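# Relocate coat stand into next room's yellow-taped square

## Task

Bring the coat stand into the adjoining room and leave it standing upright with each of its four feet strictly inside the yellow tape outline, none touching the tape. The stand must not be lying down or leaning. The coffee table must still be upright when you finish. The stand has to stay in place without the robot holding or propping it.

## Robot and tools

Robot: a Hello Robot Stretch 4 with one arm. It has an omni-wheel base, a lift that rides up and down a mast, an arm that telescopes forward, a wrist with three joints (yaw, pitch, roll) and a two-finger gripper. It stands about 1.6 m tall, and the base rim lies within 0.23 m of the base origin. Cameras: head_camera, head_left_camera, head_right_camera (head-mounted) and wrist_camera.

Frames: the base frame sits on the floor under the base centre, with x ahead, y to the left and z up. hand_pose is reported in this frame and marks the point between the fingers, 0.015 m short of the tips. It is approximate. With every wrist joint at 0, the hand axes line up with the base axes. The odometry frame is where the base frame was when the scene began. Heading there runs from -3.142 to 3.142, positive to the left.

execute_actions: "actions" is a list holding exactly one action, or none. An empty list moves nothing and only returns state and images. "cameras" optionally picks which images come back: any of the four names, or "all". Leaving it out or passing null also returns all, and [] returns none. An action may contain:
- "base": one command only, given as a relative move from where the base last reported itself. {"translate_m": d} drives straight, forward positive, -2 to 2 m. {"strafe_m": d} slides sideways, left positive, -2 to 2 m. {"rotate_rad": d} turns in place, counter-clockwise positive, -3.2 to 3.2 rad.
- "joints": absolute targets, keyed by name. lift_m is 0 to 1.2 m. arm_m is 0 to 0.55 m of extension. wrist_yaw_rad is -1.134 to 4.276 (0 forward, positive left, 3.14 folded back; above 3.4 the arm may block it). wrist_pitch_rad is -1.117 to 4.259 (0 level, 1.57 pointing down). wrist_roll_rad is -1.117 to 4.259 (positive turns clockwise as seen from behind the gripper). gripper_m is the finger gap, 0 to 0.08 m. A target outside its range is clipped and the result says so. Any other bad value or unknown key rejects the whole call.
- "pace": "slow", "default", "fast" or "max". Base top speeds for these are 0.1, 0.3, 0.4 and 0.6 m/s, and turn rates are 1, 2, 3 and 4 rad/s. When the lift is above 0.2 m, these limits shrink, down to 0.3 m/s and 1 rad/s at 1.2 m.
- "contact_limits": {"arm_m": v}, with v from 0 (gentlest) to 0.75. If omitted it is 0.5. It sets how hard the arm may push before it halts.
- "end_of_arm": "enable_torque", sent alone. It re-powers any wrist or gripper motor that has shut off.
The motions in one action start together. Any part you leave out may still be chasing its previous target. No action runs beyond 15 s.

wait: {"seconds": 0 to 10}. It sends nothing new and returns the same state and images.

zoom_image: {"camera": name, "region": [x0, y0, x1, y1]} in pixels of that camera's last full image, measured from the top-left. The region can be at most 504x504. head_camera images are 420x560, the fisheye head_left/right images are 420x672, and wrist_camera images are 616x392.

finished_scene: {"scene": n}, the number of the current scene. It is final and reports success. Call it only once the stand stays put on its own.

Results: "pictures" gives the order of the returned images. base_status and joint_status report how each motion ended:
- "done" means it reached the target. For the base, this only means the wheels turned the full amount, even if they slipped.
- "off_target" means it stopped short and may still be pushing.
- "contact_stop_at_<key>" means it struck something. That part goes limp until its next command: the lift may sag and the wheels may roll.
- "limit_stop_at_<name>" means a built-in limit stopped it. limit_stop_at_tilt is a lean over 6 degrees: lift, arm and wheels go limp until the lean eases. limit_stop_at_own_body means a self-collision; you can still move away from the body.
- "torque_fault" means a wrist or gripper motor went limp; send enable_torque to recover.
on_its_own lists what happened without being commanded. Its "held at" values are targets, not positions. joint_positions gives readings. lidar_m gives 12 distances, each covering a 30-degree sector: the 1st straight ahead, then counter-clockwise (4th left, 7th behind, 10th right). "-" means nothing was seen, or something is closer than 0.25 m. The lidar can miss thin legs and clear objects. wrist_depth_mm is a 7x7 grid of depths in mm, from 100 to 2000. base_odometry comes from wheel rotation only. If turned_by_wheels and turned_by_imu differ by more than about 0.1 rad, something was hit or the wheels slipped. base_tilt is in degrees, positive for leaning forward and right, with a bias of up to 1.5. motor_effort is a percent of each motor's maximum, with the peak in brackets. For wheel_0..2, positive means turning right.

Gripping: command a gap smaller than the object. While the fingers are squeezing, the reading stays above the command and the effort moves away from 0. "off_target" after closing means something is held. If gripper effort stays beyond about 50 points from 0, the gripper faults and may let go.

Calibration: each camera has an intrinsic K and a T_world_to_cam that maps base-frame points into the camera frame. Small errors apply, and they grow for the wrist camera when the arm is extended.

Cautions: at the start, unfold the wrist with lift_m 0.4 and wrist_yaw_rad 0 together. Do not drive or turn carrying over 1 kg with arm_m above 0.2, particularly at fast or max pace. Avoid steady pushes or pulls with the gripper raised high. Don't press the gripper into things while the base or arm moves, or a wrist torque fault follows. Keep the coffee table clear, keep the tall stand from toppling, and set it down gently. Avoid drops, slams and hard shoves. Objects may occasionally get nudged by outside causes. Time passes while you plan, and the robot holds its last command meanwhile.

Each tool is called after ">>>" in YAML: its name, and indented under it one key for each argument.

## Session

>>> execute_actions:
  actions: []

Scene clock: 0.00 s.
base_odometry: x=+0.000 y=+0.000 heading=+0.000 (m, m, rad; odometry frame)
turned_by_wheels: +0.000 (rad since the last result)
turned_by_imu: +0.000 (rad since the last result)
base_tilt: forward=-0.1 right=+0.8 (deg)
lidar_m: 1.42 0.81 0.69 0.71 0.74 0.62 0.63 0.75 1.35 1.59 2.13 1.83
base_status: not commanded
joint_positions: lift_m=+0.297 arm_m=-0.002 wrist_yaw_rad=+3.087 wrist_pitch_rad=+0.010 wrist_roll_rad=-0.014 gripper_m=+0.040
joint_status: not commanded
motor_effort: lift_m=+20 arm_m=+0 wrist_yaw_rad=+2 wrist_pitch_rad=-7 wrist_roll_rad=+3 gripper_m=+1 wheel_0=+0 wheel_1=+0 wheel_2=+0 (%)
hand_pose: x=-0.0389 y=+0.0988 z=+0.4733 quat_wxyz=(+0.027, -0.005, -0.007, +1.000) (m; base frame)
wrist_depth_mm: - 142 244 768 723 676 647 / - 113 143 768 723 683 640 / - 119 150 788 723 676 640 / 144 143 264 778 732 676 647 / 233 904 842 768 723 676 647 / 231 904 477 768 707 676 640 / - - - 778 143 - 640
pictures: head_camera, head_left_camera, head_right_camera, wrist_camera
camera_calibration (this result's frames):
wrist_camera: T_world_to_cam=[[0.0114344, 0.997762, 0.0658837, -0.122503], [0.0114879, 0.0657526, -0.99777, 0.520036], [-0.999869, 0.0121658, -0.0107103, 0.117047], [0, 0, 0, 1]] pos_world=[0.112459, 0.0866114, 0.528201]
Images, in order (width x height): head_camera 420x560, head_left_camera 420x672, head_right_camera 420x672, wrist_camera 616x392.

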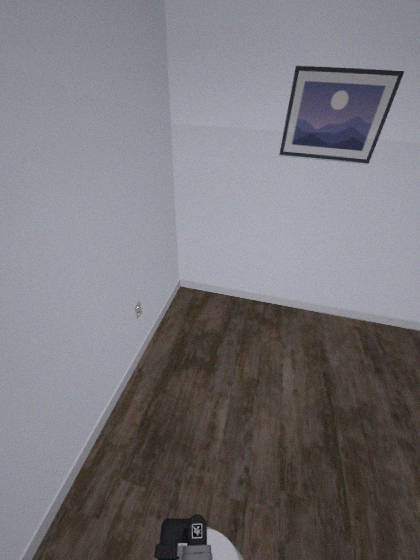

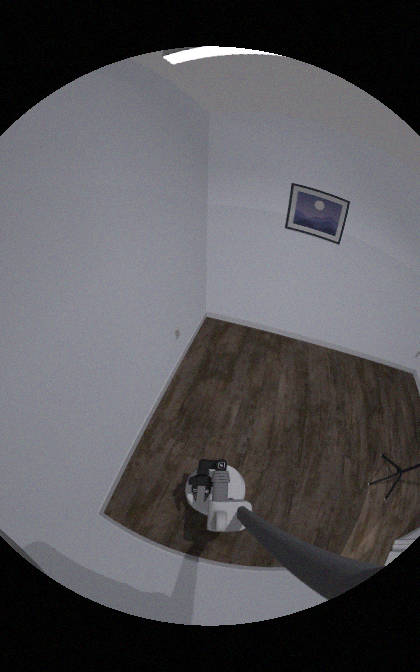

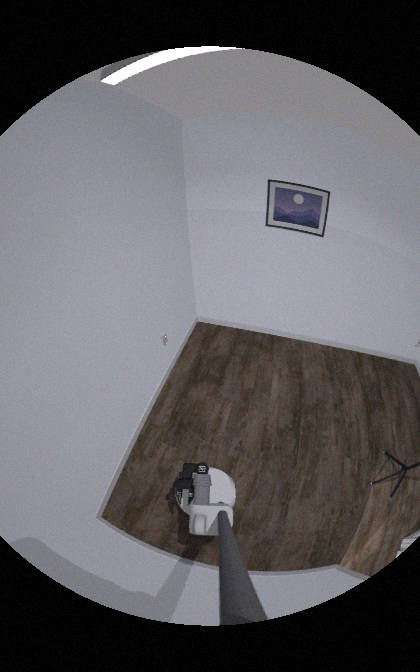

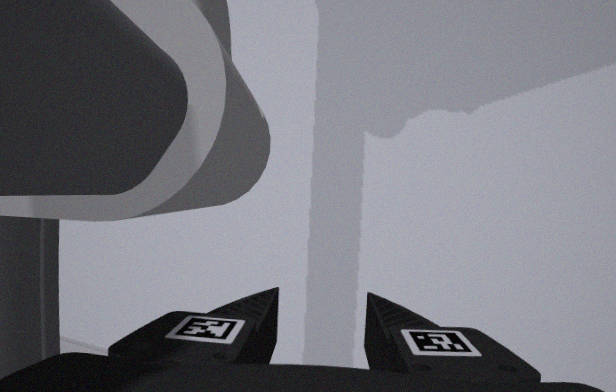

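>>> execute_actions:
  actions:
    - {"base":{"rotate_rad":-1.4},"joints":{"lift_m":0.72,"wrist_yaw_rad":0,"wrist_roll_rad":0,"gripper_m":0.08}}

Scene clock: 9.60 s.
base_odometry: x=+0.000 y=+0.000 heading=-1.400 (m, m, rad; odometry frame)
turned_by_wheels: -1.400 (rad since the last result)
turned_by_imu: -1.403 (rad since the last result)
base_tilt: forward=+0.0 right=+0.7 (deg)
lidar_m: 1.74 1.96 1.82 1.13 0.75 0.69 0.70 0.67 0.63 0.64 0.87 1.62
base_status: done
joint_positions: lift_m=+0.720 arm_m=-0.002 wrist_yaw_rad=+0.000 wrist_pitch_rad=+0.010 wrist_roll_rad=+0.000 gripper_m=+0.080
joint_status: all done
motor_effort: lift_m=+23(26) arm_m=+0(0) wrist_yaw_rad=+0(3) wrist_pitch_rad=-9(8) wrist_roll_rad=+4(5) gripper_m=+2(2) wheel_0=+1(8) wheel_1=+2(8) wheel_2=+1(8) (%)
hand_pose: x=+0.3814 y=-0.0873 z=+0.8958 quat_wxyz=(+1.000, +0.000, +0.005, +0.000) (m; base frame)
wrist_depth_mm: 1576 1983 - - - - - / 1618 - - - - - - / 1661 - - - - - - / 1708 - - - - - - / 1708 - - - - - - / 1708 1863 164 - - - - / - - 144 - - - -
pictures: head_camera, head_left_camera, head_right_camera, wrist_camera
camera_calibration (this result's frames):
wrist_camera: T_world_to_cam=[[0.0429844, -0.997728, 0.0518694, -0.143148], [-0.00789148, -0.0522549, -0.998603, 0.946797], [0.999045, 0.042515, -0.0101197, -0.216121], [0, 0, 0, 1]] pos_world=[0.229539, -0.0841599, 0.950712]
Images, in order (width x height): head_camera 420x560, head_left_camera 420x672, head_right_camera 420x672, wrist_camera 616x392.

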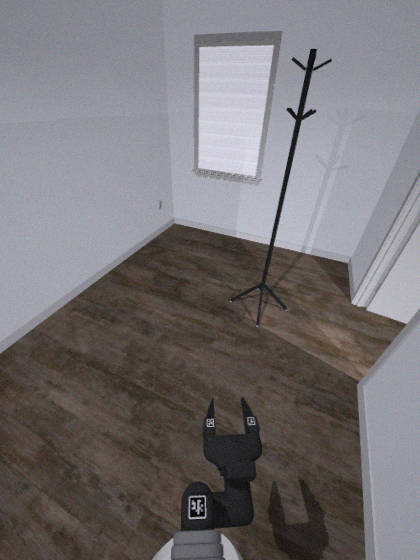

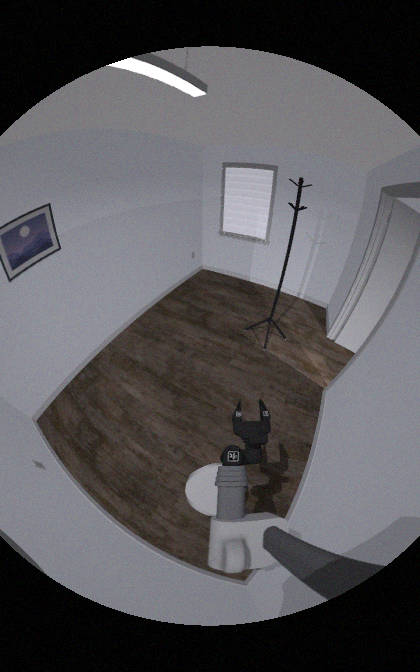

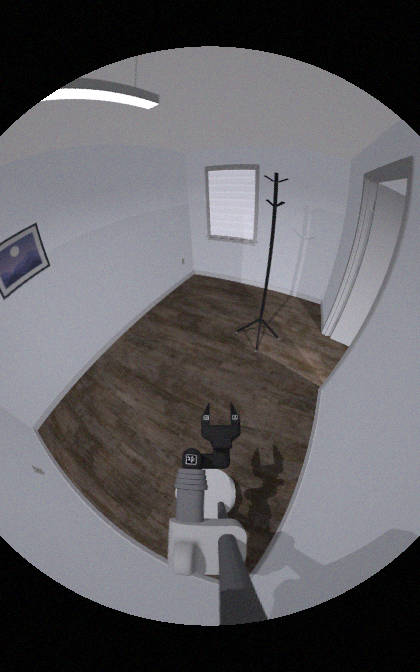

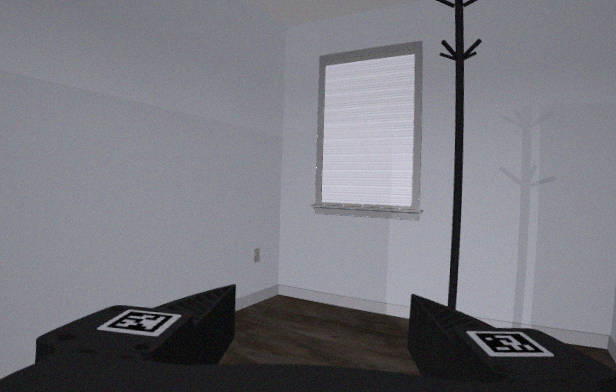

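>>> execute_actions:
  actions:
    - {"base":{"translate_m":2.0},"joints":{"arm_m":0.05},"pace":"fast"}
  cameras: ["head_camera","head_right_camera"]

Scene clock: 87.07 s.
base_odometry: x=+0.341 y=-1.971 heading=-1.399 (m, m, rad; odometry frame)
turned_by_wheels: +0.000 (rad since the last result)
turned_by_imu: -0.003 (rad since the last result)
base_tilt: forward=-0.1 right=+0.9 (deg)
lidar_m: 1.20 1.06 0.98 1.01 1.33 2.50 2.38 1.59 0.57 0.60 1.28 1.17
base_status: done
joint_positions: lift_m=+0.720 arm_m=+0.049 wrist_yaw_rad=+0.000 wrist_pitch_rad=+0.010 wrist_roll_rad=+0.000 gripper_m=+0.080
joint_status: all done
motor_effort: lift_m=+23(24) arm_m=+8(8) wrist_yaw_rad=+1(1) wrist_pitch_rad=-8(8) wrist_roll_rad=+4(3) gripper_m=+0(1) wheel_0=+1(9) wheel_1=+2(8) wheel_2=+2(12) (%)
hand_pose: x=+0.4321 y=-0.0874 z=+0.8958 quat_wxyz=(+1.000, +0.000, +0.005, +0.000) (m; base frame)
wrist_depth_mm: 854 1042 1229 1078 946 831 768 / 866 1060 1229 1078 946 842 768 / 866 1078 1255 1078 946 842 778 / 866 1078 1255 1060 946 854 768 / 878 1060 1255 1060 931 842 768 / 891 960 164 1098 960 820 768 / - - 144 1078 946 - -
pictures: head_camera, head_right_camera
Images, in order (width x height): head_camera 420x560, head_right_camera 420x672.

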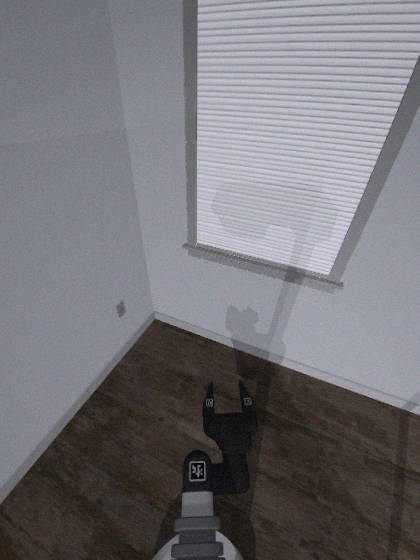

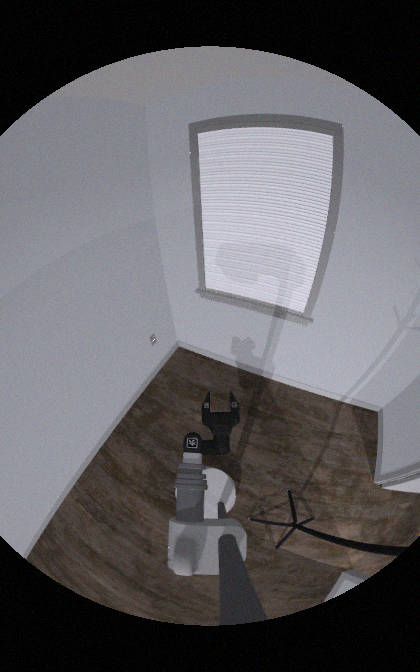

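>>> execute_actions:
  actions:
    - {"base":{"rotate_rad":-1.993}}
  cameras: ["head_camera","wrist_camera","head_right_camera"]

Scene clock: 99.00 s.
base_odometry: x=+0.341 y=-1.971 heading=+2.891 (m, m, rad; odometry frame)
turned_by_wheels: -1.993 (rad since the last result)
turned_by_imu: -1.996 (rad since the last result)
base_tilt: forward=+0.0 right=+0.7 (deg)
lidar_m: 0.49 1.57 1.25 1.16 1.24 1.03 0.95 1.05 1.48 2.53 2.10 0.72
base_status: done
joint_positions: lift_m=+0.720 arm_m=+0.049 wrist_yaw_rad=+0.000 wrist_pitch_rad=+0.010 wrist_roll_rad=+0.000 gripper_m=+0.080
joint_status: not commanded
motor_effort: lift_m=+23(23) arm_m=+8(8) wrist_yaw_rad=+2(0) wrist_pitch_rad=-9(8) wrist_roll_rad=+4(5) gripper_m=+2(2) wheel_0=+3(8) wheel_1=+3(10) wheel_2=+1(9) (%)
hand_pose: x=+0.4322 y=-0.0874 z=+0.8958 quat_wxyz=(+1.000, +0.000, +0.005, +0.000) (m; base frame)
wrist_depth_mm: 1366 1281 1366 - - 1182 1160 / 1308 1281 1397 - - 1205 1160 / 1308 1308 1430 - - 1182 1182 / 1336 1308 1397 - - 1182 1138 / 1308 1281 1397 - - 1182 1182 / 1366 1336 164 - - 1205 1160 / - - 143 1983 - - -
pictures: head_camera, head_right_camera, wrist_camera
camera_calibration (this result's frames):
wrist_camera: T_world_to_cam=[[0.0425348, -0.997748, 0.0518692, -0.145237], [-0.00791478, -0.0522511, -0.998603, 0.947274], [0.999064, 0.0420648, -0.0101194, -0.266883], [0, 0, 0, 1]] pos_world=[0.280308, -0.0841874, 0.950783]
Images, in order (width x height): head_camera 420x560, head_right_camera 420x672, wrist_camera 616x392.

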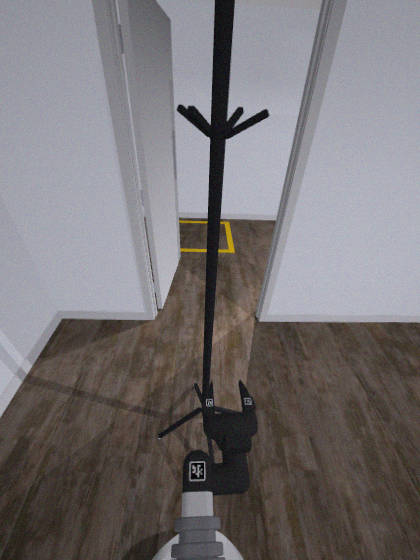

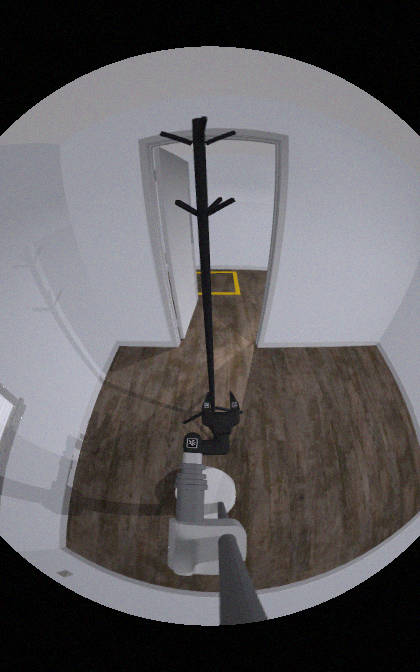

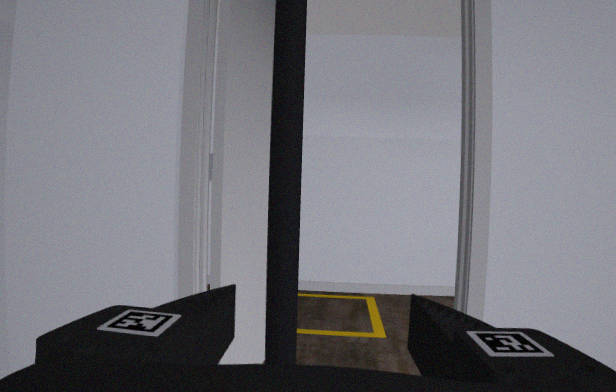

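>>> execute_actions:
  actions:
    - {"base":{"strafe_m":0.04},"pace":"slow"}
  cameras: []

>>> execute_actions:
  actions:
    - {"base":{"translate_m":0.08},"joints":{"arm_m":0.11},"pace":"slow"}
  cameras: ["wrist_camera","head_camera"]

Scene clock: 127.77 s.
base_odometry: x=+0.331 y=-2.009 heading=+2.891 (m, m, rad; odometry frame)
turned_by_wheels: +0.000 (rad since the last result)
turned_by_imu: +0.000 (rad since the last result)
base_tilt: forward=-0.1 right=+0.8 (deg)
lidar_m: 0.55 1.57 1.21 1.12 1.19 1.02 0.96 1.06 1.49 2.55 2.13 1.60
base_status: done
joint_positions: lift_m=+0.720 arm_m=+0.049 wrist_yaw_rad=+0.000 wrist_pitch_rad=+0.010 wrist_roll_rad=+0.000 gripper_m=+0.080
joint_status: not commanded
motor_effort: lift_m=+23(23) arm_m=+8(8) wrist_yaw_rad=+2(1) wrist_pitch_rad=-8(8) wrist_roll_rad=+4(4) gripper_m=+1(1) wheel_0=-2(5) wheel_1=+2(8) wheel_2=+0(0) (%)
hand_pose: x=+0.4322 y=-0.0874 z=+0.8958 quat_wxyz=(+1.000, +0.000, +0.005, +0.000) (m; base frame)
wrist_depth_mm: 1336 1308 1336 1863 - 1205 1160 / 1308 1281 1308 - - 1205 1160 / 1397 1281 1336 - - 1182 1182 / 1336 1281 1397 - - 1205 1182 / 1336 1308 1397 1921 - 1182 1182 / 1366 1308 164 1983 - 1160 1160 / - - 143 1921 - - -
pictures: none
No camera images: the call's "cameras" was empty. Leave "cameras" out to get every camera's image.

Scene clock: 129.83 s.
base_odometry: x=+0.254 y=-1.990 heading=+2.891 (m, m, rad; odometry frame)
turned_by_wheels: +0.000 (rad since the last result)
turned_by_imu: +0.000 (rad since the last result)
base_tilt: forward=+0.1 right=+0.8 (deg)
lidar_m: 0.46 1.49 1.22 1.11 1.17 1.09 1.05 1.09 1.58 2.55 1.96 0.42
base_status: done
joint_positions: lift_m=+0.720 arm_m=+0.108 wrist_yaw_rad=+0.000 wrist_pitch_rad=+0.010 wrist_roll_rad=+0.000 gripper_m=+0.080
joint_status: all done
motor_effort: lift_m=+23(23) arm_m=+9(8) wrist_yaw_rad=+2(2) wrist_pitch_rad=-8(8) wrist_roll_rad=+4(5) gripper_m=+3(2) wheel_0=+3(4) wheel_1=+2(6) wheel_2=-5(8) (%)
hand_pose: x=+0.4920 y=-0.0874 z=+0.8958 quat_wxyz=(+1.000, +0.000, +0.005, +0.000) (m; base frame)
wrist_depth_mm: 1160 1182 1229 214 - - 1042 / 1182 1160 1255 216 - - 1042 / 1160 1160 1255 219 - - 1042 / 1182 1182 1366 220 - - 1025 / 1205 1160 1397 220 - 1160 1042 / 1182 1160 164 220 - 1042 1042 / - - 144 219 1983 - -
pictures: head_camera, wrist_camera
camera_calibration (this result's frames):
wrist_camera: T_world_to_cam=[[0.0425348, -0.997748, 0.0518692, -0.147784], [-0.00791489, -0.0522511, -0.998603, 0.947748], [0.999064, 0.0420648, -0.0101196, -0.326718], [0, 0, 0, 1]] pos_world=[0.340199, -0.0841874, 0.950783]
Images, in order (width x height): head_camera 420x560, wrist_camera 616x392.

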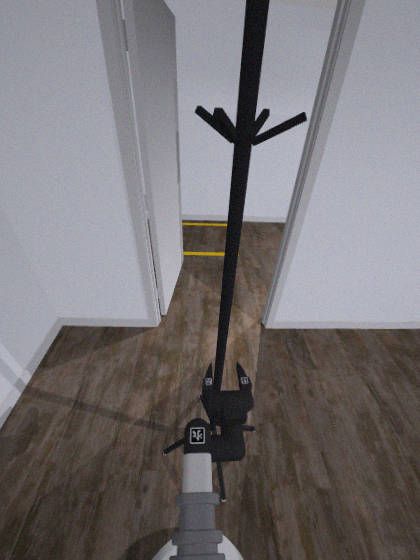

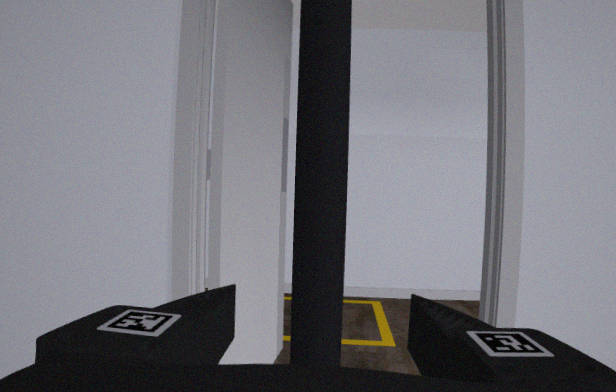

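>>> execute_actions:
  actions:
    - {"base":{"translate_m":0.03},"joints":{"arm_m":0.165},"pace":"slow"}
  cameras: ["wrist_camera"]

Scene clock: 137.50 s.
base_odometry: x=+0.225 y=-1.982 heading=+2.892 (m, m, rad; odometry frame)
turned_by_wheels: +0.000 (rad since the last result)
turned_by_imu: +0.000 (rad since the last result)
base_tilt: forward=+0.1 right=+0.8 (deg)
lidar_m: 0.43 1.46 1.22 1.09 1.18 1.16 1.08 1.15 1.62 2.55 1.96 0.38
base_status: done
joint_positions: lift_m=+0.720 arm_m=+0.163 wrist_yaw_rad=+0.000 wrist_pitch_rad=+0.010 wrist_roll_rad=+0.000 gripper_m=+0.080
joint_status: all done
motor_effort: lift_m=+23(23) arm_m=+8(9) wrist_yaw_rad=+1(2) wrist_pitch_rad=-8(8) wrist_roll_rad=+3(3) gripper_m=+1(2) wheel_0=+3(5) wheel_1=+3(5) wheel_2=-2(7) (%)
hand_pose: x=+0.5470 y=-0.0874 z=+0.8958 quat_wxyz=(+1.000, +0.000, +0.005, +0.000) (m; base frame)
wrist_depth_mm: 1060 1060 1229 128 - - 960 / 1098 1060 1182 128 - - 946 / 1078 1060 1205 128 - - 946 / 1078 1078 1182 128 - - 960 / 1078 1078 1229 128 - - 960 / 1098 1060 164 129 - 976 960 / - - 144 129 1983 - -
pictures: wrist_camera
camera_calibration (this result's frames):
wrist_camera: T_world_to_cam=[[0.0425347, -0.997748, 0.0518691, -0.150123], [-0.00791493, -0.0522509, -0.998603, 0.948184], [0.999064, 0.0420647, -0.0101196, -0.38166], [0, 0, 0, 1]] pos_world=[0.395193, -0.0841874, 0.950783]
Images, in order (width x height): wrist_camera 616x392.

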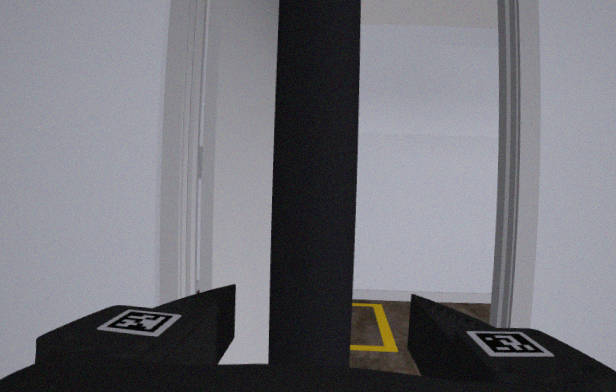

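>>> execute_actions:
  actions:
    - {"joints":{"gripper_m":0.0},"pace":"max"}
  cameras: ["wrist_camera","head_camera"]

Scene clock: 145.23 s.
base_odometry: x=+0.225 y=-1.982 heading=+2.892 (m, m, rad; odometry frame)
turned_by_wheels: +0.000 (rad since the last result)
turned_by_imu: +0.000 (rad since the last result)
base_tilt: forward=-0.2 right=+0.8 (deg)
lidar_m: 0.45 1.43 1.21 1.10 1.21 1.13 1.07 1.17 1.64 2.55 1.94 0.37
base_status: not commanded
joint_positions: lift_m=+0.720 arm_m=+0.164 wrist_yaw_rad=+0.006 wrist_pitch_rad=+0.010 wrist_roll_rad=+0.000 gripper_m=+0.030
joint_status: gripper_m off_target (ended at +0.030, target +0.000)
on_its_own: gripper_m is held at +0.024, not at your +0.000, by its contact guard: the fingers met something; wrist_yaw_rad is at rest, and its effort (-16) is outside its rest range (-13 to +13)
motor_effort: lift_m=+23(23) arm_m=+8(9) wrist_yaw_rad=-16(17) wrist_pitch_rad=-7(8) wrist_roll_rad=+4(2) gripper_m=-42(58) wheel_0=+4(5) wheel_1=+3(3) wheel_2=+1(2) (%)
hand_pose: x=+0.5476 y=-0.0861 z=+0.8959 quat_wxyz=(+1.000, +0.000, +0.005, +0.003) (m; base frame)
wrist_depth_mm: 1078 1060 1160 127 - - 946 / 1098 1078 1229 127 - - 946 / 1098 1078 1255 127 - - 946 / 1098 1060 1182 127 - - 960 / 1118 1078 1182 127 - - 946 / 1098 1098 1042 128 145 - 946 / - - - 127 - - 946
pictures: head_camera, wrist_camera
camera_calibration (this result's frames):
wrist_camera: T_world_to_cam=[[0.0487735, -0.997475, 0.051621, -0.151991], [-0.00736425, -0.0520402, -0.998618, 0.948036], [0.998783, 0.048326, -0.00988385, -0.381848], [0, 0, 0, 1]] pos_world=[0.395778, -0.0838184, 0.950798]
Images, in order (width x height): head_camera 420x560, wrist_camera 616x392.

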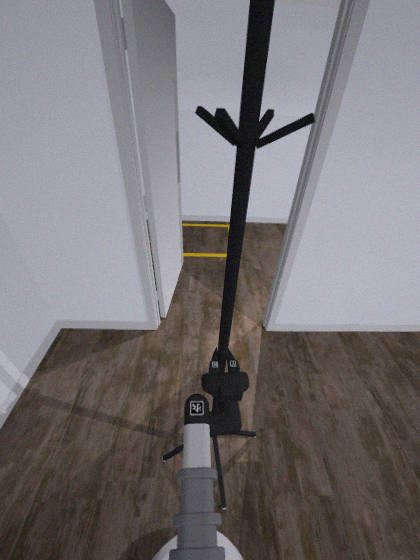

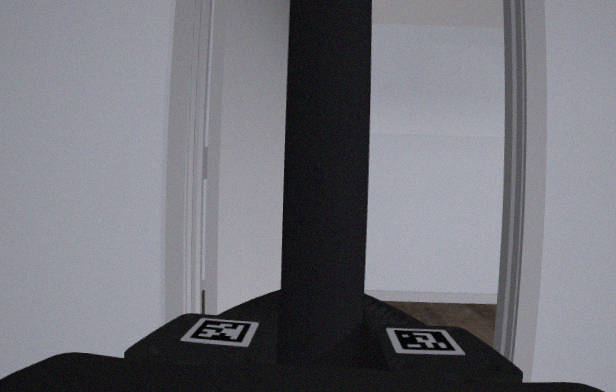

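>>> execute_actions:
  actions:
    - {"joints":{"gripper_m":0.064},"pace":"slow"}
  cameras: []

>>> execute_actions:
  actions:
    - {"joints":{"gripper_m":0.0},"pace":"max"}
  cameras: ["wrist_camera"]

Scene clock: 154.90 s.
base_odometry: x=+0.225 y=-1.982 heading=+2.892 (m, m, rad; odometry frame)
turned_by_wheels: +0.000 (rad since the last result)
turned_by_imu: +0.000 (rad since the last result)
base_tilt: forward=-0.1 right=+0.9 (deg)
lidar_m: 0.42 1.43 1.21 1.13 1.21 1.14 1.09 1.15 1.61 2.55 1.94 0.38
base_status: not commanded
joint_positions: lift_m=+0.720 arm_m=+0.164 wrist_yaw_rad=+0.000 wrist_pitch_rad=+0.010 wrist_roll_rad=+0.000 gripper_m=+0.064
joint_status: all done
motor_effort: lift_m=+22(23) arm_m=+8(8) wrist_yaw_rad=+0(17) wrist_pitch_rad=-7(8) wrist_roll_rad=+3(4) gripper_m=+2(41) wheel_0=+3(4) wheel_1=+3(3) wheel_2=+1(1) (%)
hand_pose: x=+0.5471 y=-0.0873 z=+0.8959 quat_wxyz=(+1.000, +0.000, +0.005, +0.000) (m; base frame)
wrist_depth_mm: 1098 1042 1255 128 - - 946 / 1098 1042 1182 128 - - 960 / 1078 1060 1205 128 - - 976 / 1098 1060 1205 128 - - 976 / 1078 1078 1255 128 - - 960 / 1098 1060 151 129 - 1042 960 / - - 131 130 152 - -
pictures: none
No camera images: the call's "cameras" was empty. Leave "cameras" out to get every camera's image.

Scene clock: 155.93 s.
base_odometry: x=+0.225 y=-1.982 heading=+2.892 (m, m, rad; odometry frame)
turned_by_wheels: +0.000 (rad since the last result)
turned_by_imu: +0.000 (rad since the last result)
base_tilt: forward=+0.0 right=+0.7 (deg)
lidar_m: 0.45 1.45 1.20 1.12 1.20 1.13 1.07 1.17 1.62 2.56 1.93 0.38
base_status: not commanded
joint_positions: lift_m=+0.720 arm_m=+0.164 wrist_yaw_rad=+0.006 wrist_pitch_rad=+0.010 wrist_roll_rad=+0.000 gripper_m=+0.030
joint_status: gripper_m off_target (ended at +0.030, target +0.000)
on_its_own: gripper_m is held at +0.024, not at your +0.000, by its contact guard: the fingers met something; wrist_yaw_rad is at rest, and its effort (-17) is outside its rest range (-13 to +13)
motor_effort: lift_m=+23(22) arm_m=+8(8) wrist_yaw_rad=-17(17) wrist_pitch_rad=-7(7) wrist_roll_rad=+4(2) gripper_m=-41(57) wheel_0=+4(4) wheel_1=+3(3) wheel_2=+1(1) (%)
hand_pose: x=+0.5477 y=-0.0861 z=+0.8959 quat_wxyz=(+1.000, +0.000, +0.005, +0.003) (m; base frame)
wrist_depth_mm: 1098 1060 1160 127 - - 946 / 1098 1042 1182 127 - - 946 / 1118 1078 1255 128 - - 946 / 1098 1060 1160 127 - - 946 / 1098 1060 1205 128 - - 946 / 1118 1078 1060 128 145 - 946 / - - - 128 - - 960
pictures: wrist_camera
camera_calibration (this result's frames):
wrist_camera: T_world_to_cam=[[0.0488512, -0.997474, 0.0515752, -0.151977], [-0.00730473, -0.0519923, -0.998621, 0.948023], [0.998779, 0.0484071, -0.00982616, -0.381902], [0, 0, 0, 1]] pos_world=[0.395785, -0.083816, 0.950801]
Images, in order (width x height): wrist_camera 616x392.

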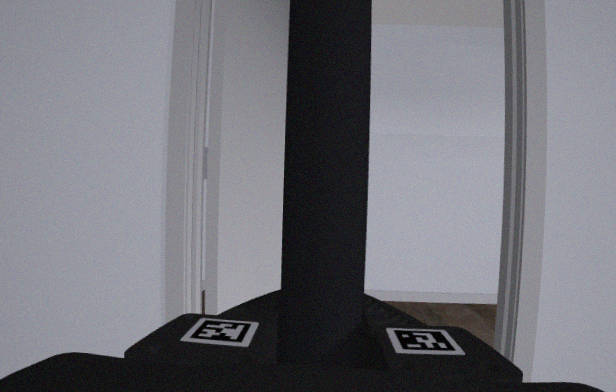

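>>> execute_actions:
  actions:
    - {"joints":{"gripper_m":0.07},"pace":"slow"}
  cameras: []

>>> execute_actions:
  actions:
    - {"joints":{"arm_m":0.158},"pace":"slow"}
  cameras: []

Scene clock: 163.47 s.
base_odometry: x=+0.225 y=-1.982 heading=+2.892 (m, m, rad; odometry frame)
turned_by_wheels: +0.000 (rad since the last result)
turned_by_imu: +0.000 (rad since the last result)
base_tilt: forward=+0.1 right=+0.7 (deg)
lidar_m: 0.46 1.46 1.23 1.11 1.20 1.15 1.08 1.17 1.60 2.53 1.95 0.36
base_status: not commanded
joint_positions: lift_m=+0.720 arm_m=+0.164 wrist_yaw_rad=+0.000 wrist_pitch_rad=+0.010 wrist_roll_rad=+0.000 gripper_m=+0.070
joint_status: all done
motor_effort: lift_m=+23(22) arm_m=+8(8) wrist_yaw_rad=+0(17) wrist_pitch_rad=-7(7) wrist_roll_rad=+3(3) gripper_m=+1(41) wheel_0=+3(4) wheel_1=+3(3) wheel_2=+0(1) (%)
hand_pose: x=+0.5472 y=-0.0873 z=+0.8959 quat_wxyz=(+1.000, +0.000, +0.005, +0.000) (m; base frame)
wrist_depth_mm: 1078 1060 1229 129 - - 960 / 1098 1078 1160 129 - - 960 / 1078 1060 1205 128 - - 960 / 1078 1060 1229 128 - - 946 / 1098 1060 1205 129 - - 960 / 1098 1060 166 129 - 1025 960 / - - 144 130 1983 - -
pictures: none
No camera images: the call's "cameras" was empty. Leave "cameras" out to get every camera's image.

Scene clock: 164.27 s.
base_odometry: x=+0.225 y=-1.982 heading=+2.892 (m, m, rad; odometry frame)
turned_by_wheels: +0.000 (rad since the last result)
turned_by_imu: +0.000 (rad since the last result)
base_tilt: forward=-0.1 right=+0.8 (deg)
lidar_m: 0.44 1.45 1.20 1.11 1.18 1.14 1.08 1.14 1.60 2.55 1.93 0.37
base_status: not commanded
joint_positions: lift_m=+0.720 arm_m=+0.160 wrist_yaw_rad=+0.000 wrist_pitch_rad=+0.010 wrist_roll_rad=+0.000 gripper_m=+0.070
joint_status: all done
motor_effort: lift_m=+23(23) arm_m=-9(10) wrist_yaw_rad=+1(0) wrist_pitch_rad=-7(7) wrist_roll_rad=+3(4) gripper_m=+2(2) wheel_0=+3(3) wheel_1=+3(3) wheel_2=+1(1) (%)
hand_pose: x=+0.5431 y=-0.0873 z=+0.8959 quat_wxyz=(+1.000, +0.000, +0.005, +0.000) (m; base frame)
wrist_depth_mm: 1098 1060 1255 133 - - 960 / 1078 1078 1160 132 - - 960 / 1098 1060 1182 132 - - 946 / 1078 1060 1205 132 - - 976 / 1078 1060 1255 133 - - 946 / 1118 1078 165 133 - 1025 960 / - - 144 134 1983 - -
pictures: none
No camera images: the call's "cameras" was empty. Leave "cameras" out to get every camera's image.

>>> execute_actions:
  actions:
    - {"joints":{"gripper_m":0.0},"pace":"max"}
  cameras: ["wrist_camera"]

Scene clock: 167.40 s.
base_odometry: x=+0.225 y=-1.982 heading=+2.892 (m, m, rad; odometry frame)
turned_by_wheels: +0.000 (rad since the last result)
turned_by_imu: +0.000 (rad since the last result)
base_tilt: forward=+0.0 right=+0.9 (deg)
lidar_m: 0.43 1.42 1.21 1.12 1.20 1.15 1.08 1.15 1.60 2.55 1.91 0.38
base_status: not commanded
joint_positions: lift_m=+0.720 arm_m=+0.159 wrist_yaw_rad=+0.006 wrist_pitch_rad=+0.010 wrist_roll_rad=+0.000 gripper_m=+0.029
joint_status: gripper_m off_target (ended at +0.029, target +0.000)
on_its_own: gripper_m is held at +0.023, not at your +0.000, by its contact guard: the fingers met something; wrist_yaw_rad is at rest, and its effort (-17) is outside its rest range (-13 to +13)
motor_effort: lift_m=+23(23) arm_m=-8(9) wrist_yaw_rad=-17(17) wrist_pitch_rad=-6(7) wrist_roll_rad=+3(0) gripper_m=-47(76) wheel_0=+4(4) wheel_1=+3(3) wheel_2=+0(1) (%)
hand_pose: x=+0.5434 y=-0.0861 z=+0.8959 quat_wxyz=(+1.000, +0.000, +0.005, +0.003) (m; base frame)
wrist_depth_mm: 1098 1078 1160 132 - - 946 / 1118 1098 1160 132 - - 946 / 1118 1078 1255 132 - - 946 / 1098 1078 1182 132 - - 946 / 1098 1078 1205 132 - - 960 / 1118 1078 1042 133 145 - 946 / - - - 132 - - 946
pictures: wrist_camera
camera_calibration (this result's frames):
wrist_camera: T_world_to_cam=[[0.0486596, -0.99749, 0.0514416, -0.151588], [-0.00733088, -0.0518579, -0.998628, 0.948019], [0.998789, 0.0482157, -0.00983587, -0.377677], [0, 0, 0, 1]] pos_world=[0.391546, -0.0838349, 0.950801]
Images, in order (width x height): wrist_camera 616x392.

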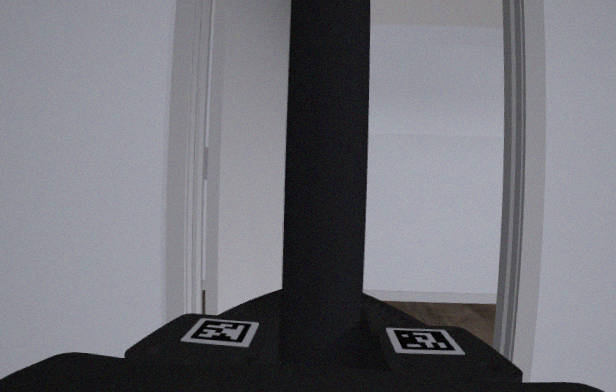

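>>> execute_actions:
  actions:
    - {"joints":{"lift_m":0.81,"wrist_yaw_rad":0.008},"pace":"slow"}
  cameras: ["head_camera","wrist_camera"]

Scene clock: 173.60 s.
base_odometry: x=+0.225 y=-1.982 heading=+2.892 (m, m, rad; odometry frame)
turned_by_wheels: +0.000 (rad since the last result)
turned_by_imu: +0.000 (rad since the last result)
base_tilt: forward=+0.0 right=+0.7 (deg)
lidar_m: 0.40 0.49 1.20 1.12 1.18 1.12 1.08 1.15 1.64 2.56 1.94 0.37
base_status: not commanded
joint_positions: lift_m=+0.809 arm_m=+0.159 wrist_yaw_rad=+0.008 wrist_pitch_rad=+0.033 wrist_roll_rad=+0.000 gripper_m=+0.029
joint_status: all done
on_its_own: gripper_m is held at +0.023, not at your +0.000, by its contact guard: the fingers met something; wrist_pitch_rad is at rest, and its effort (-74) is outside its rest range (-23 to +23)
motor_effort: lift_m=+34(35) arm_m=-8(8) wrist_yaw_rad=+1(13) wrist_pitch_rad=-74(85) wrist_roll_rad=+4(7) gripper_m=-47(47) wheel_0=+3(4) wheel_1=+3(3) wheel_2=+1(1) (%)
hand_pose: x=+0.5435 y=-0.0857 z=+0.9800 quat_wxyz=(+1.000, +0.000, +0.017, +0.004) (m; base frame)
wrist_depth_mm: 1060 1078 1229 128 - - 931 / 1098 1060 1138 128 - - 931 / 1098 1060 1205 129 - - 946 / 1098 1078 1205 130 - - 946 / 1098 1098 1205 131 - - 960 / 1138 1098 1060 132 145 - 976 / - - - 132 - - 991
pictures: head_camera, wrist_camera
camera_calibration (this result's frames):
wrist_camera: T_world_to_cam=[[0.0519504, -0.997353, 0.0508725, -0.156691], [-0.0306507, -0.0525097, -0.99815, 1.04413], [0.998179, 0.050295, -0.0332975, -0.353437], [0, 0, 0, 1]] pos_world=[0.392937, -0.0836729, 1.0384]
Images, in order (width x height): head_camera 420x560, wrist_camera 616x392.

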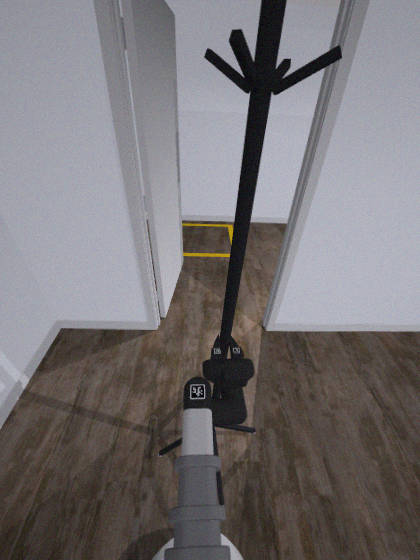

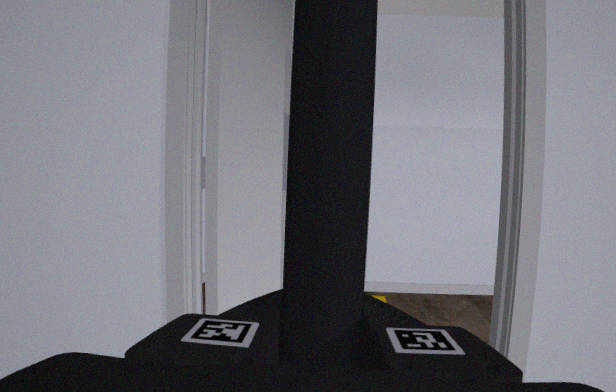

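>>> zoom_image:
  camera: "head_camera"
  region: [130, 200, 300, 345]

Region (130, 200, 300, 345) of head_camera's 420x560 image, scaled by 2.965, with more detail than that image has; it fills the top 430 rows of this view, and the rest is white.

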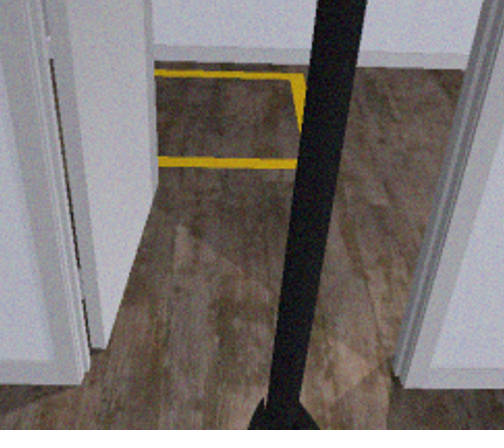

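>>> execute_actions:
  actions:
    - {"base":{"strafe_m":-0.10},"pace":"slow"}
  cameras: ["head_camera"]

Scene clock: 244.17 s.
base_odometry: x=+0.249 y=-1.886 heading=+2.892 (m, m, rad; odometry frame)
turned_by_wheels: +0.000 (rad since the last result)
turned_by_imu: +0.001 (rad since the last result)
base_tilt: forward=+0.0 right=+0.9 (deg)
lidar_m: 0.39 0.53 1.31 1.22 1.29 1.14 1.08 1.15 1.60 2.40 1.96 0.30
base_status: done
joint_positions: lift_m=+0.809 arm_m=+0.159 wrist_yaw_rad=+0.008 wrist_pitch_rad=+0.033 wrist_roll_rad=+0.000 gripper_m=+0.029
joint_status: not commanded
on_its_own: gripper_m is held at +0.023, not at your +0.000, by its contact guard: the fingers met something; wrist_pitch_rad is at rest, and its effort (-74) is outside its rest range (-23 to +23)
motor_effort: lift_m=+34(34) arm_m=-7(7) wrist_yaw_rad=+1(5) wrist_pitch_rad=-74(75) wrist_roll_rad=+4(4) gripper_m=-47(47) wheel_0=+3(7) wheel_1=-2(7) wheel_2=+1(0) (%)
hand_pose: x=+0.5435 y=-0.0857 z=+0.9799 quat_wxyz=(+1.000, +0.000, +0.017, +0.004) (m; base frame)
wrist_depth_mm: 1060 1042 1366 128 - 960 946 / 1078 1078 1366 128 - 976 946 / 1078 1078 1430 129 - 976 946 / 1098 1078 1430 130 - 976 946 / 1118 1098 1499 131 - 991 960 / 1118 1098 1205 132 145 991 976 / - - - 132 - - 976
pictures: head_camera
Images, in order (width x height): head_camera 420x560.

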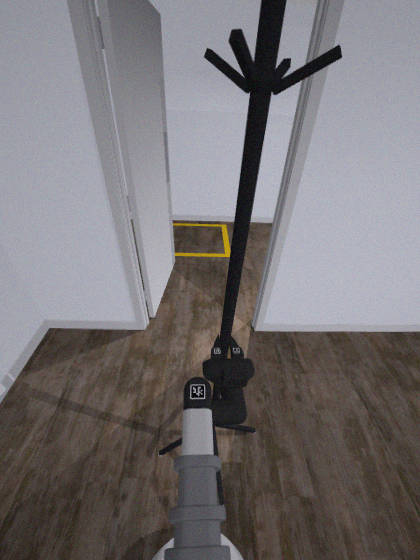

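>>> execute_actions:
  actions:
    - {"base":{"translate_m":0.76},"pace":"slow"}
  cameras: ["head_camera","head_left_camera"]

Scene clock: 257.20 s.
base_odometry: x=-0.487 y=-1.698 heading=+2.892 (m, m, rad; odometry frame)
turned_by_wheels: +0.000 (rad since the last result)
turned_by_imu: -0.001 (rad since the last result)
base_tilt: forward=-0.1 right=+1.0 (deg)
lidar_m: 0.40 0.49 0.94 1.25 1.29 1.77 1.85 1.97 2.55 2.32 0.87 0.33
base_status: done
joint_positions: lift_m=+0.809 arm_m=+0.159 wrist_yaw_rad=+0.008 wrist_pitch_rad=+0.033 wrist_roll_rad=+0.000 gripper_m=+0.029
joint_status: not commanded
on_its_own: gripper_m is held at +0.023, not at your +0.000, by its contact guard: the fingers met something; wrist_pitch_rad is at rest, and its effort (-74) is outside its rest range (-23 to +23)
motor_effort: lift_m=+34(34) arm_m=-8(8) wrist_yaw_rad=+2(0) wrist_pitch_rad=-74(75) wrist_roll_rad=+4(4) gripper_m=-47(45) wheel_0=+3(5) wheel_1=+5(6) wheel_2=-3(7) (%)
hand_pose: x=+0.5435 y=-0.0857 z=+0.9799 quat_wxyz=(+1.000, +0.000, +0.017, +0.004) (m; base frame)
wrist_depth_mm: 549 723 1138 128 - - - / 559 741 1160 128 - - - / 564 759 1182 129 - - - / 564 768 1205 130 - - - / 564 759 1229 131 - - - / 569 768 976 132 145 - - / - - - 132 - - -
pictures: head_camera, head_left_camera
Images, in order (width x height): head_camera 420x560, head_left_camera 420x672.

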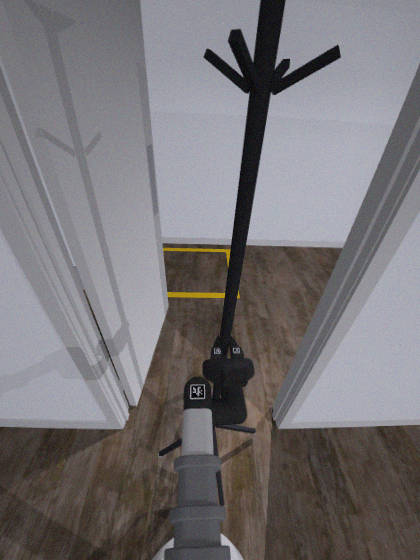

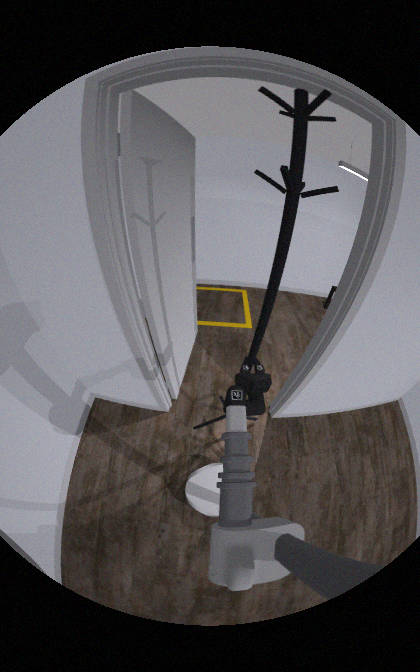

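>>> zoom_image:
  camera: "head_camera"
  region: [110, 230, 310, 470]

Region (110, 230, 310, 470) of head_camera's 420x560 image, scaled by 2.100, with more detail than that image has.

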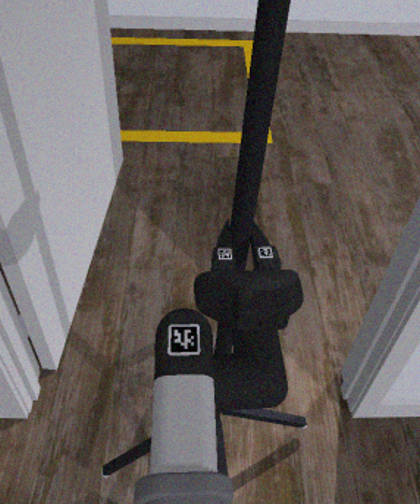

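>>> execute_actions:
  actions:
    - {"base":{"strafe_m":-0.03},"pace":"slow"}
  cameras: []

>>> execute_actions:
  actions:
    - {"base":{"translate_m":0.76},"pace":"slow"}
  cameras: ["head_camera","head_left_camera","head_right_camera"]

Scene clock: 283.90 s.
base_odometry: x=-0.480 y=-1.669 heading=+2.892 (m, m, rad; odometry frame)
turned_by_wheels: +0.000 (rad since the last result)
turned_by_imu: +0.000 (rad since the last result)
base_tilt: forward=+0.1 right=+0.8 (deg)
lidar_m: 0.40 0.51 0.92 1.29 1.34 1.84 1.86 1.95 2.54 2.29 0.87 0.31
base_status: done
joint_positions: lift_m=+0.809 arm_m=+0.159 wrist_yaw_rad=+0.008 wrist_pitch_rad=+0.033 wrist_roll_rad=+0.000 gripper_m=+0.029
joint_status: not commanded
on_its_own: gripper_m is held at +0.023, not at your +0.000, by its contact guard: the fingers met something; wrist_pitch_rad is at rest, and its effort (-75) is outside its rest range (-23 to +23)
motor_effort: lift_m=+34(34) arm_m=-8(7) wrist_yaw_rad=+2(1) wrist_pitch_rad=-75(75) wrist_roll_rad=+5(5) gripper_m=-46(46) wheel_0=+4(7) wheel_1=-4(6) wheel_2=+0(2) (%)
hand_pose: x=+0.5435 y=-0.0857 z=+0.9799 quat_wxyz=(+1.000, +0.000, +0.017, +0.004) (m; base frame)
wrist_depth_mm: 580 778 1229 128 - - - / 591 788 1229 128 - - - / 597 798 1255 129 - - - / 597 798 1281 130 - - - / 603 809 1308 131 - - - / 603 798 1025 132 145 - - / - - - 132 - - -
pictures: none
No camera images: the call's "cameras" was empty. Leave "cameras" out to get every camera's image.

Scene clock: 292.80 s.
base_odometry: x=-1.216 y=-1.482 heading=+2.893 (m, m, rad; odometry frame)
turned_by_wheels: +0.000 (rad since the last result)
turned_by_imu: -0.001 (rad since the last result)
base_tilt: forward=+0.1 right=+0.7 (deg)
lidar_m: 0.40 0.52 0.39 0.37 1.35 1.83 2.61 2.74 0.47 0.43 1.97 0.30
base_status: done
joint_positions: lift_m=+0.809 arm_m=+0.159 wrist_yaw_rad=+0.008 wrist_pitch_rad=+0.033 wrist_roll_rad=+0.000 gripper_m=+0.029
joint_status: not commanded
on_its_own: gripper_m is held at +0.023, not at your +0.000, by its contact guard: the fingers met something; wrist_pitch_rad is at rest, and its effort (-76) is outside its rest range (-23 to +23)
motor_effort: lift_m=+34(34) arm_m=-8(8) wrist_yaw_rad=+1(0) wrist_pitch_rad=-76(76) wrist_roll_rad=+5(5) gripper_m=-47(46) wheel_0=+2(5) wheel_1=+3(6) wheel_2=-4(8) (%)
hand_pose: x=+0.5435 y=-0.0857 z=+0.9799 quat_wxyz=(+1.000, +0.000, +0.017, +0.004) (m; base frame)
wrist_depth_mm: 480 1756 1756 128 1618 1661 1661 / 488 1808 1756 129 1661 1618 1618 / 492 1863 1808 129 1708 1661 1708 / 496 1863 1808 130 1756 1708 1618 / 500 1863 1808 131 1808 1708 1661 / 496 1863 1808 132 145 1708 1756 / - - - 132 - - 1661
pictures: head_camera, head_left_camera, head_right_camera
Images, in order (width x height): head_camera 420x560, head_left_camera 420x672, head_right_camera 420x672.

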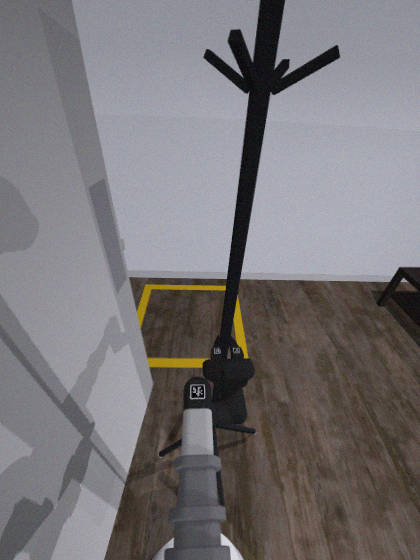

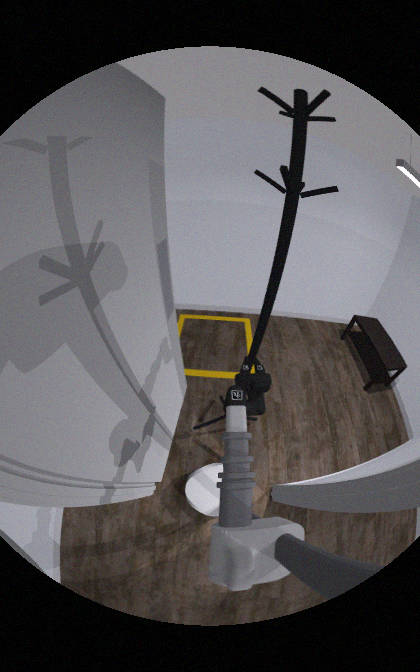

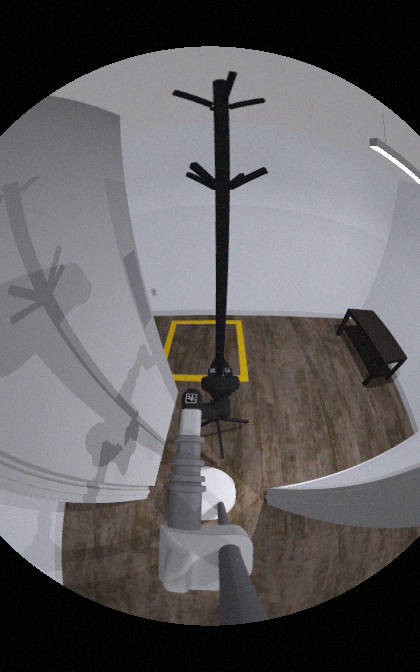

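>>> zoom_image:
  camera: "head_camera"
  region: [100, 270, 290, 480]

Region (100, 270, 290, 480) of head_camera's 420x560 image, scaled by 2.400, with more detail than that image has; it fills the left 456 columns of this view, and the rest is white.

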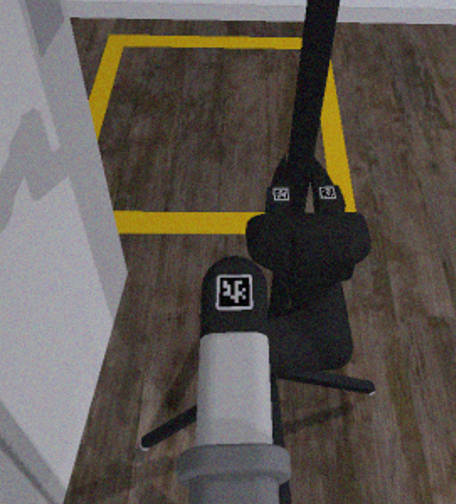

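>>> execute_actions:
  actions:
    - {"base":{"translate_m":0.76},"pace":"slow"}
  cameras: ["head_camera","head_left_camera"]

Scene clock: 321.90 s.
base_odometry: x=-1.952 y=-1.295 heading=+2.893 (m, m, rad; odometry frame)
turned_by_wheels: +0.000 (rad since the last result)
turned_by_imu: -0.001 (rad since the last result)
base_tilt: forward=-0.1 right=+0.9 (deg)
lidar_m: 0.37 0.49 0.30 0.28 0.30 0.50 3.45 0.85 1.06 1.80 1.86 0.29
base_status: done
joint_positions: lift_m=+0.809 arm_m=+0.159 wrist_yaw_rad=+0.008 wrist_pitch_rad=+0.033 wrist_roll_rad=+0.000 gripper_m=+0.029
joint_status: not commanded
on_its_own: gripper_m is held at +0.023, not at your +0.000, by its contact guard: the fingers met something; wrist_pitch_rad is at rest, and its effort (-73) is outside its rest range (-23 to +23)
motor_effort: lift_m=+34(34) arm_m=-7(7) wrist_yaw_rad=+0(0) wrist_pitch_rad=-73(75) wrist_roll_rad=+5(4) gripper_m=-46(47) wheel_0=+2(5) wheel_1=+3(7) wheel_2=-1(8) (%)
hand_pose: x=+0.5435 y=-0.0857 z=+0.9800 quat_wxyz=(+1.000, +0.000, +0.017, +0.004) (m; base frame)
wrist_depth_mm: 1025 1008 976 128 931 917 904 / 1025 1025 976 128 946 917 904 / 1060 1025 1008 129 946 931 904 / 1078 1025 1008 130 946 931 917 / 1042 1042 1008 131 991 946 946 / 1078 1042 1025 132 145 960 946 / - - - 132 - - 931
pictures: head_camera, head_left_camera
Images, in order (width x height): head_camera 420x560, head_left_camera 420x672.

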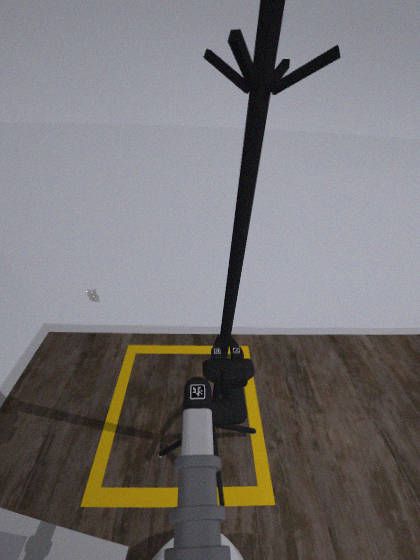

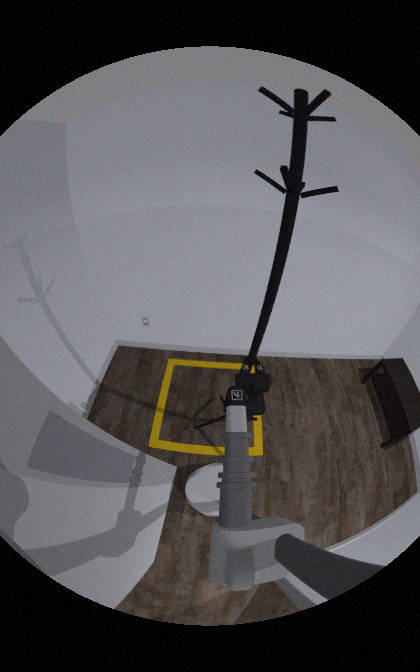

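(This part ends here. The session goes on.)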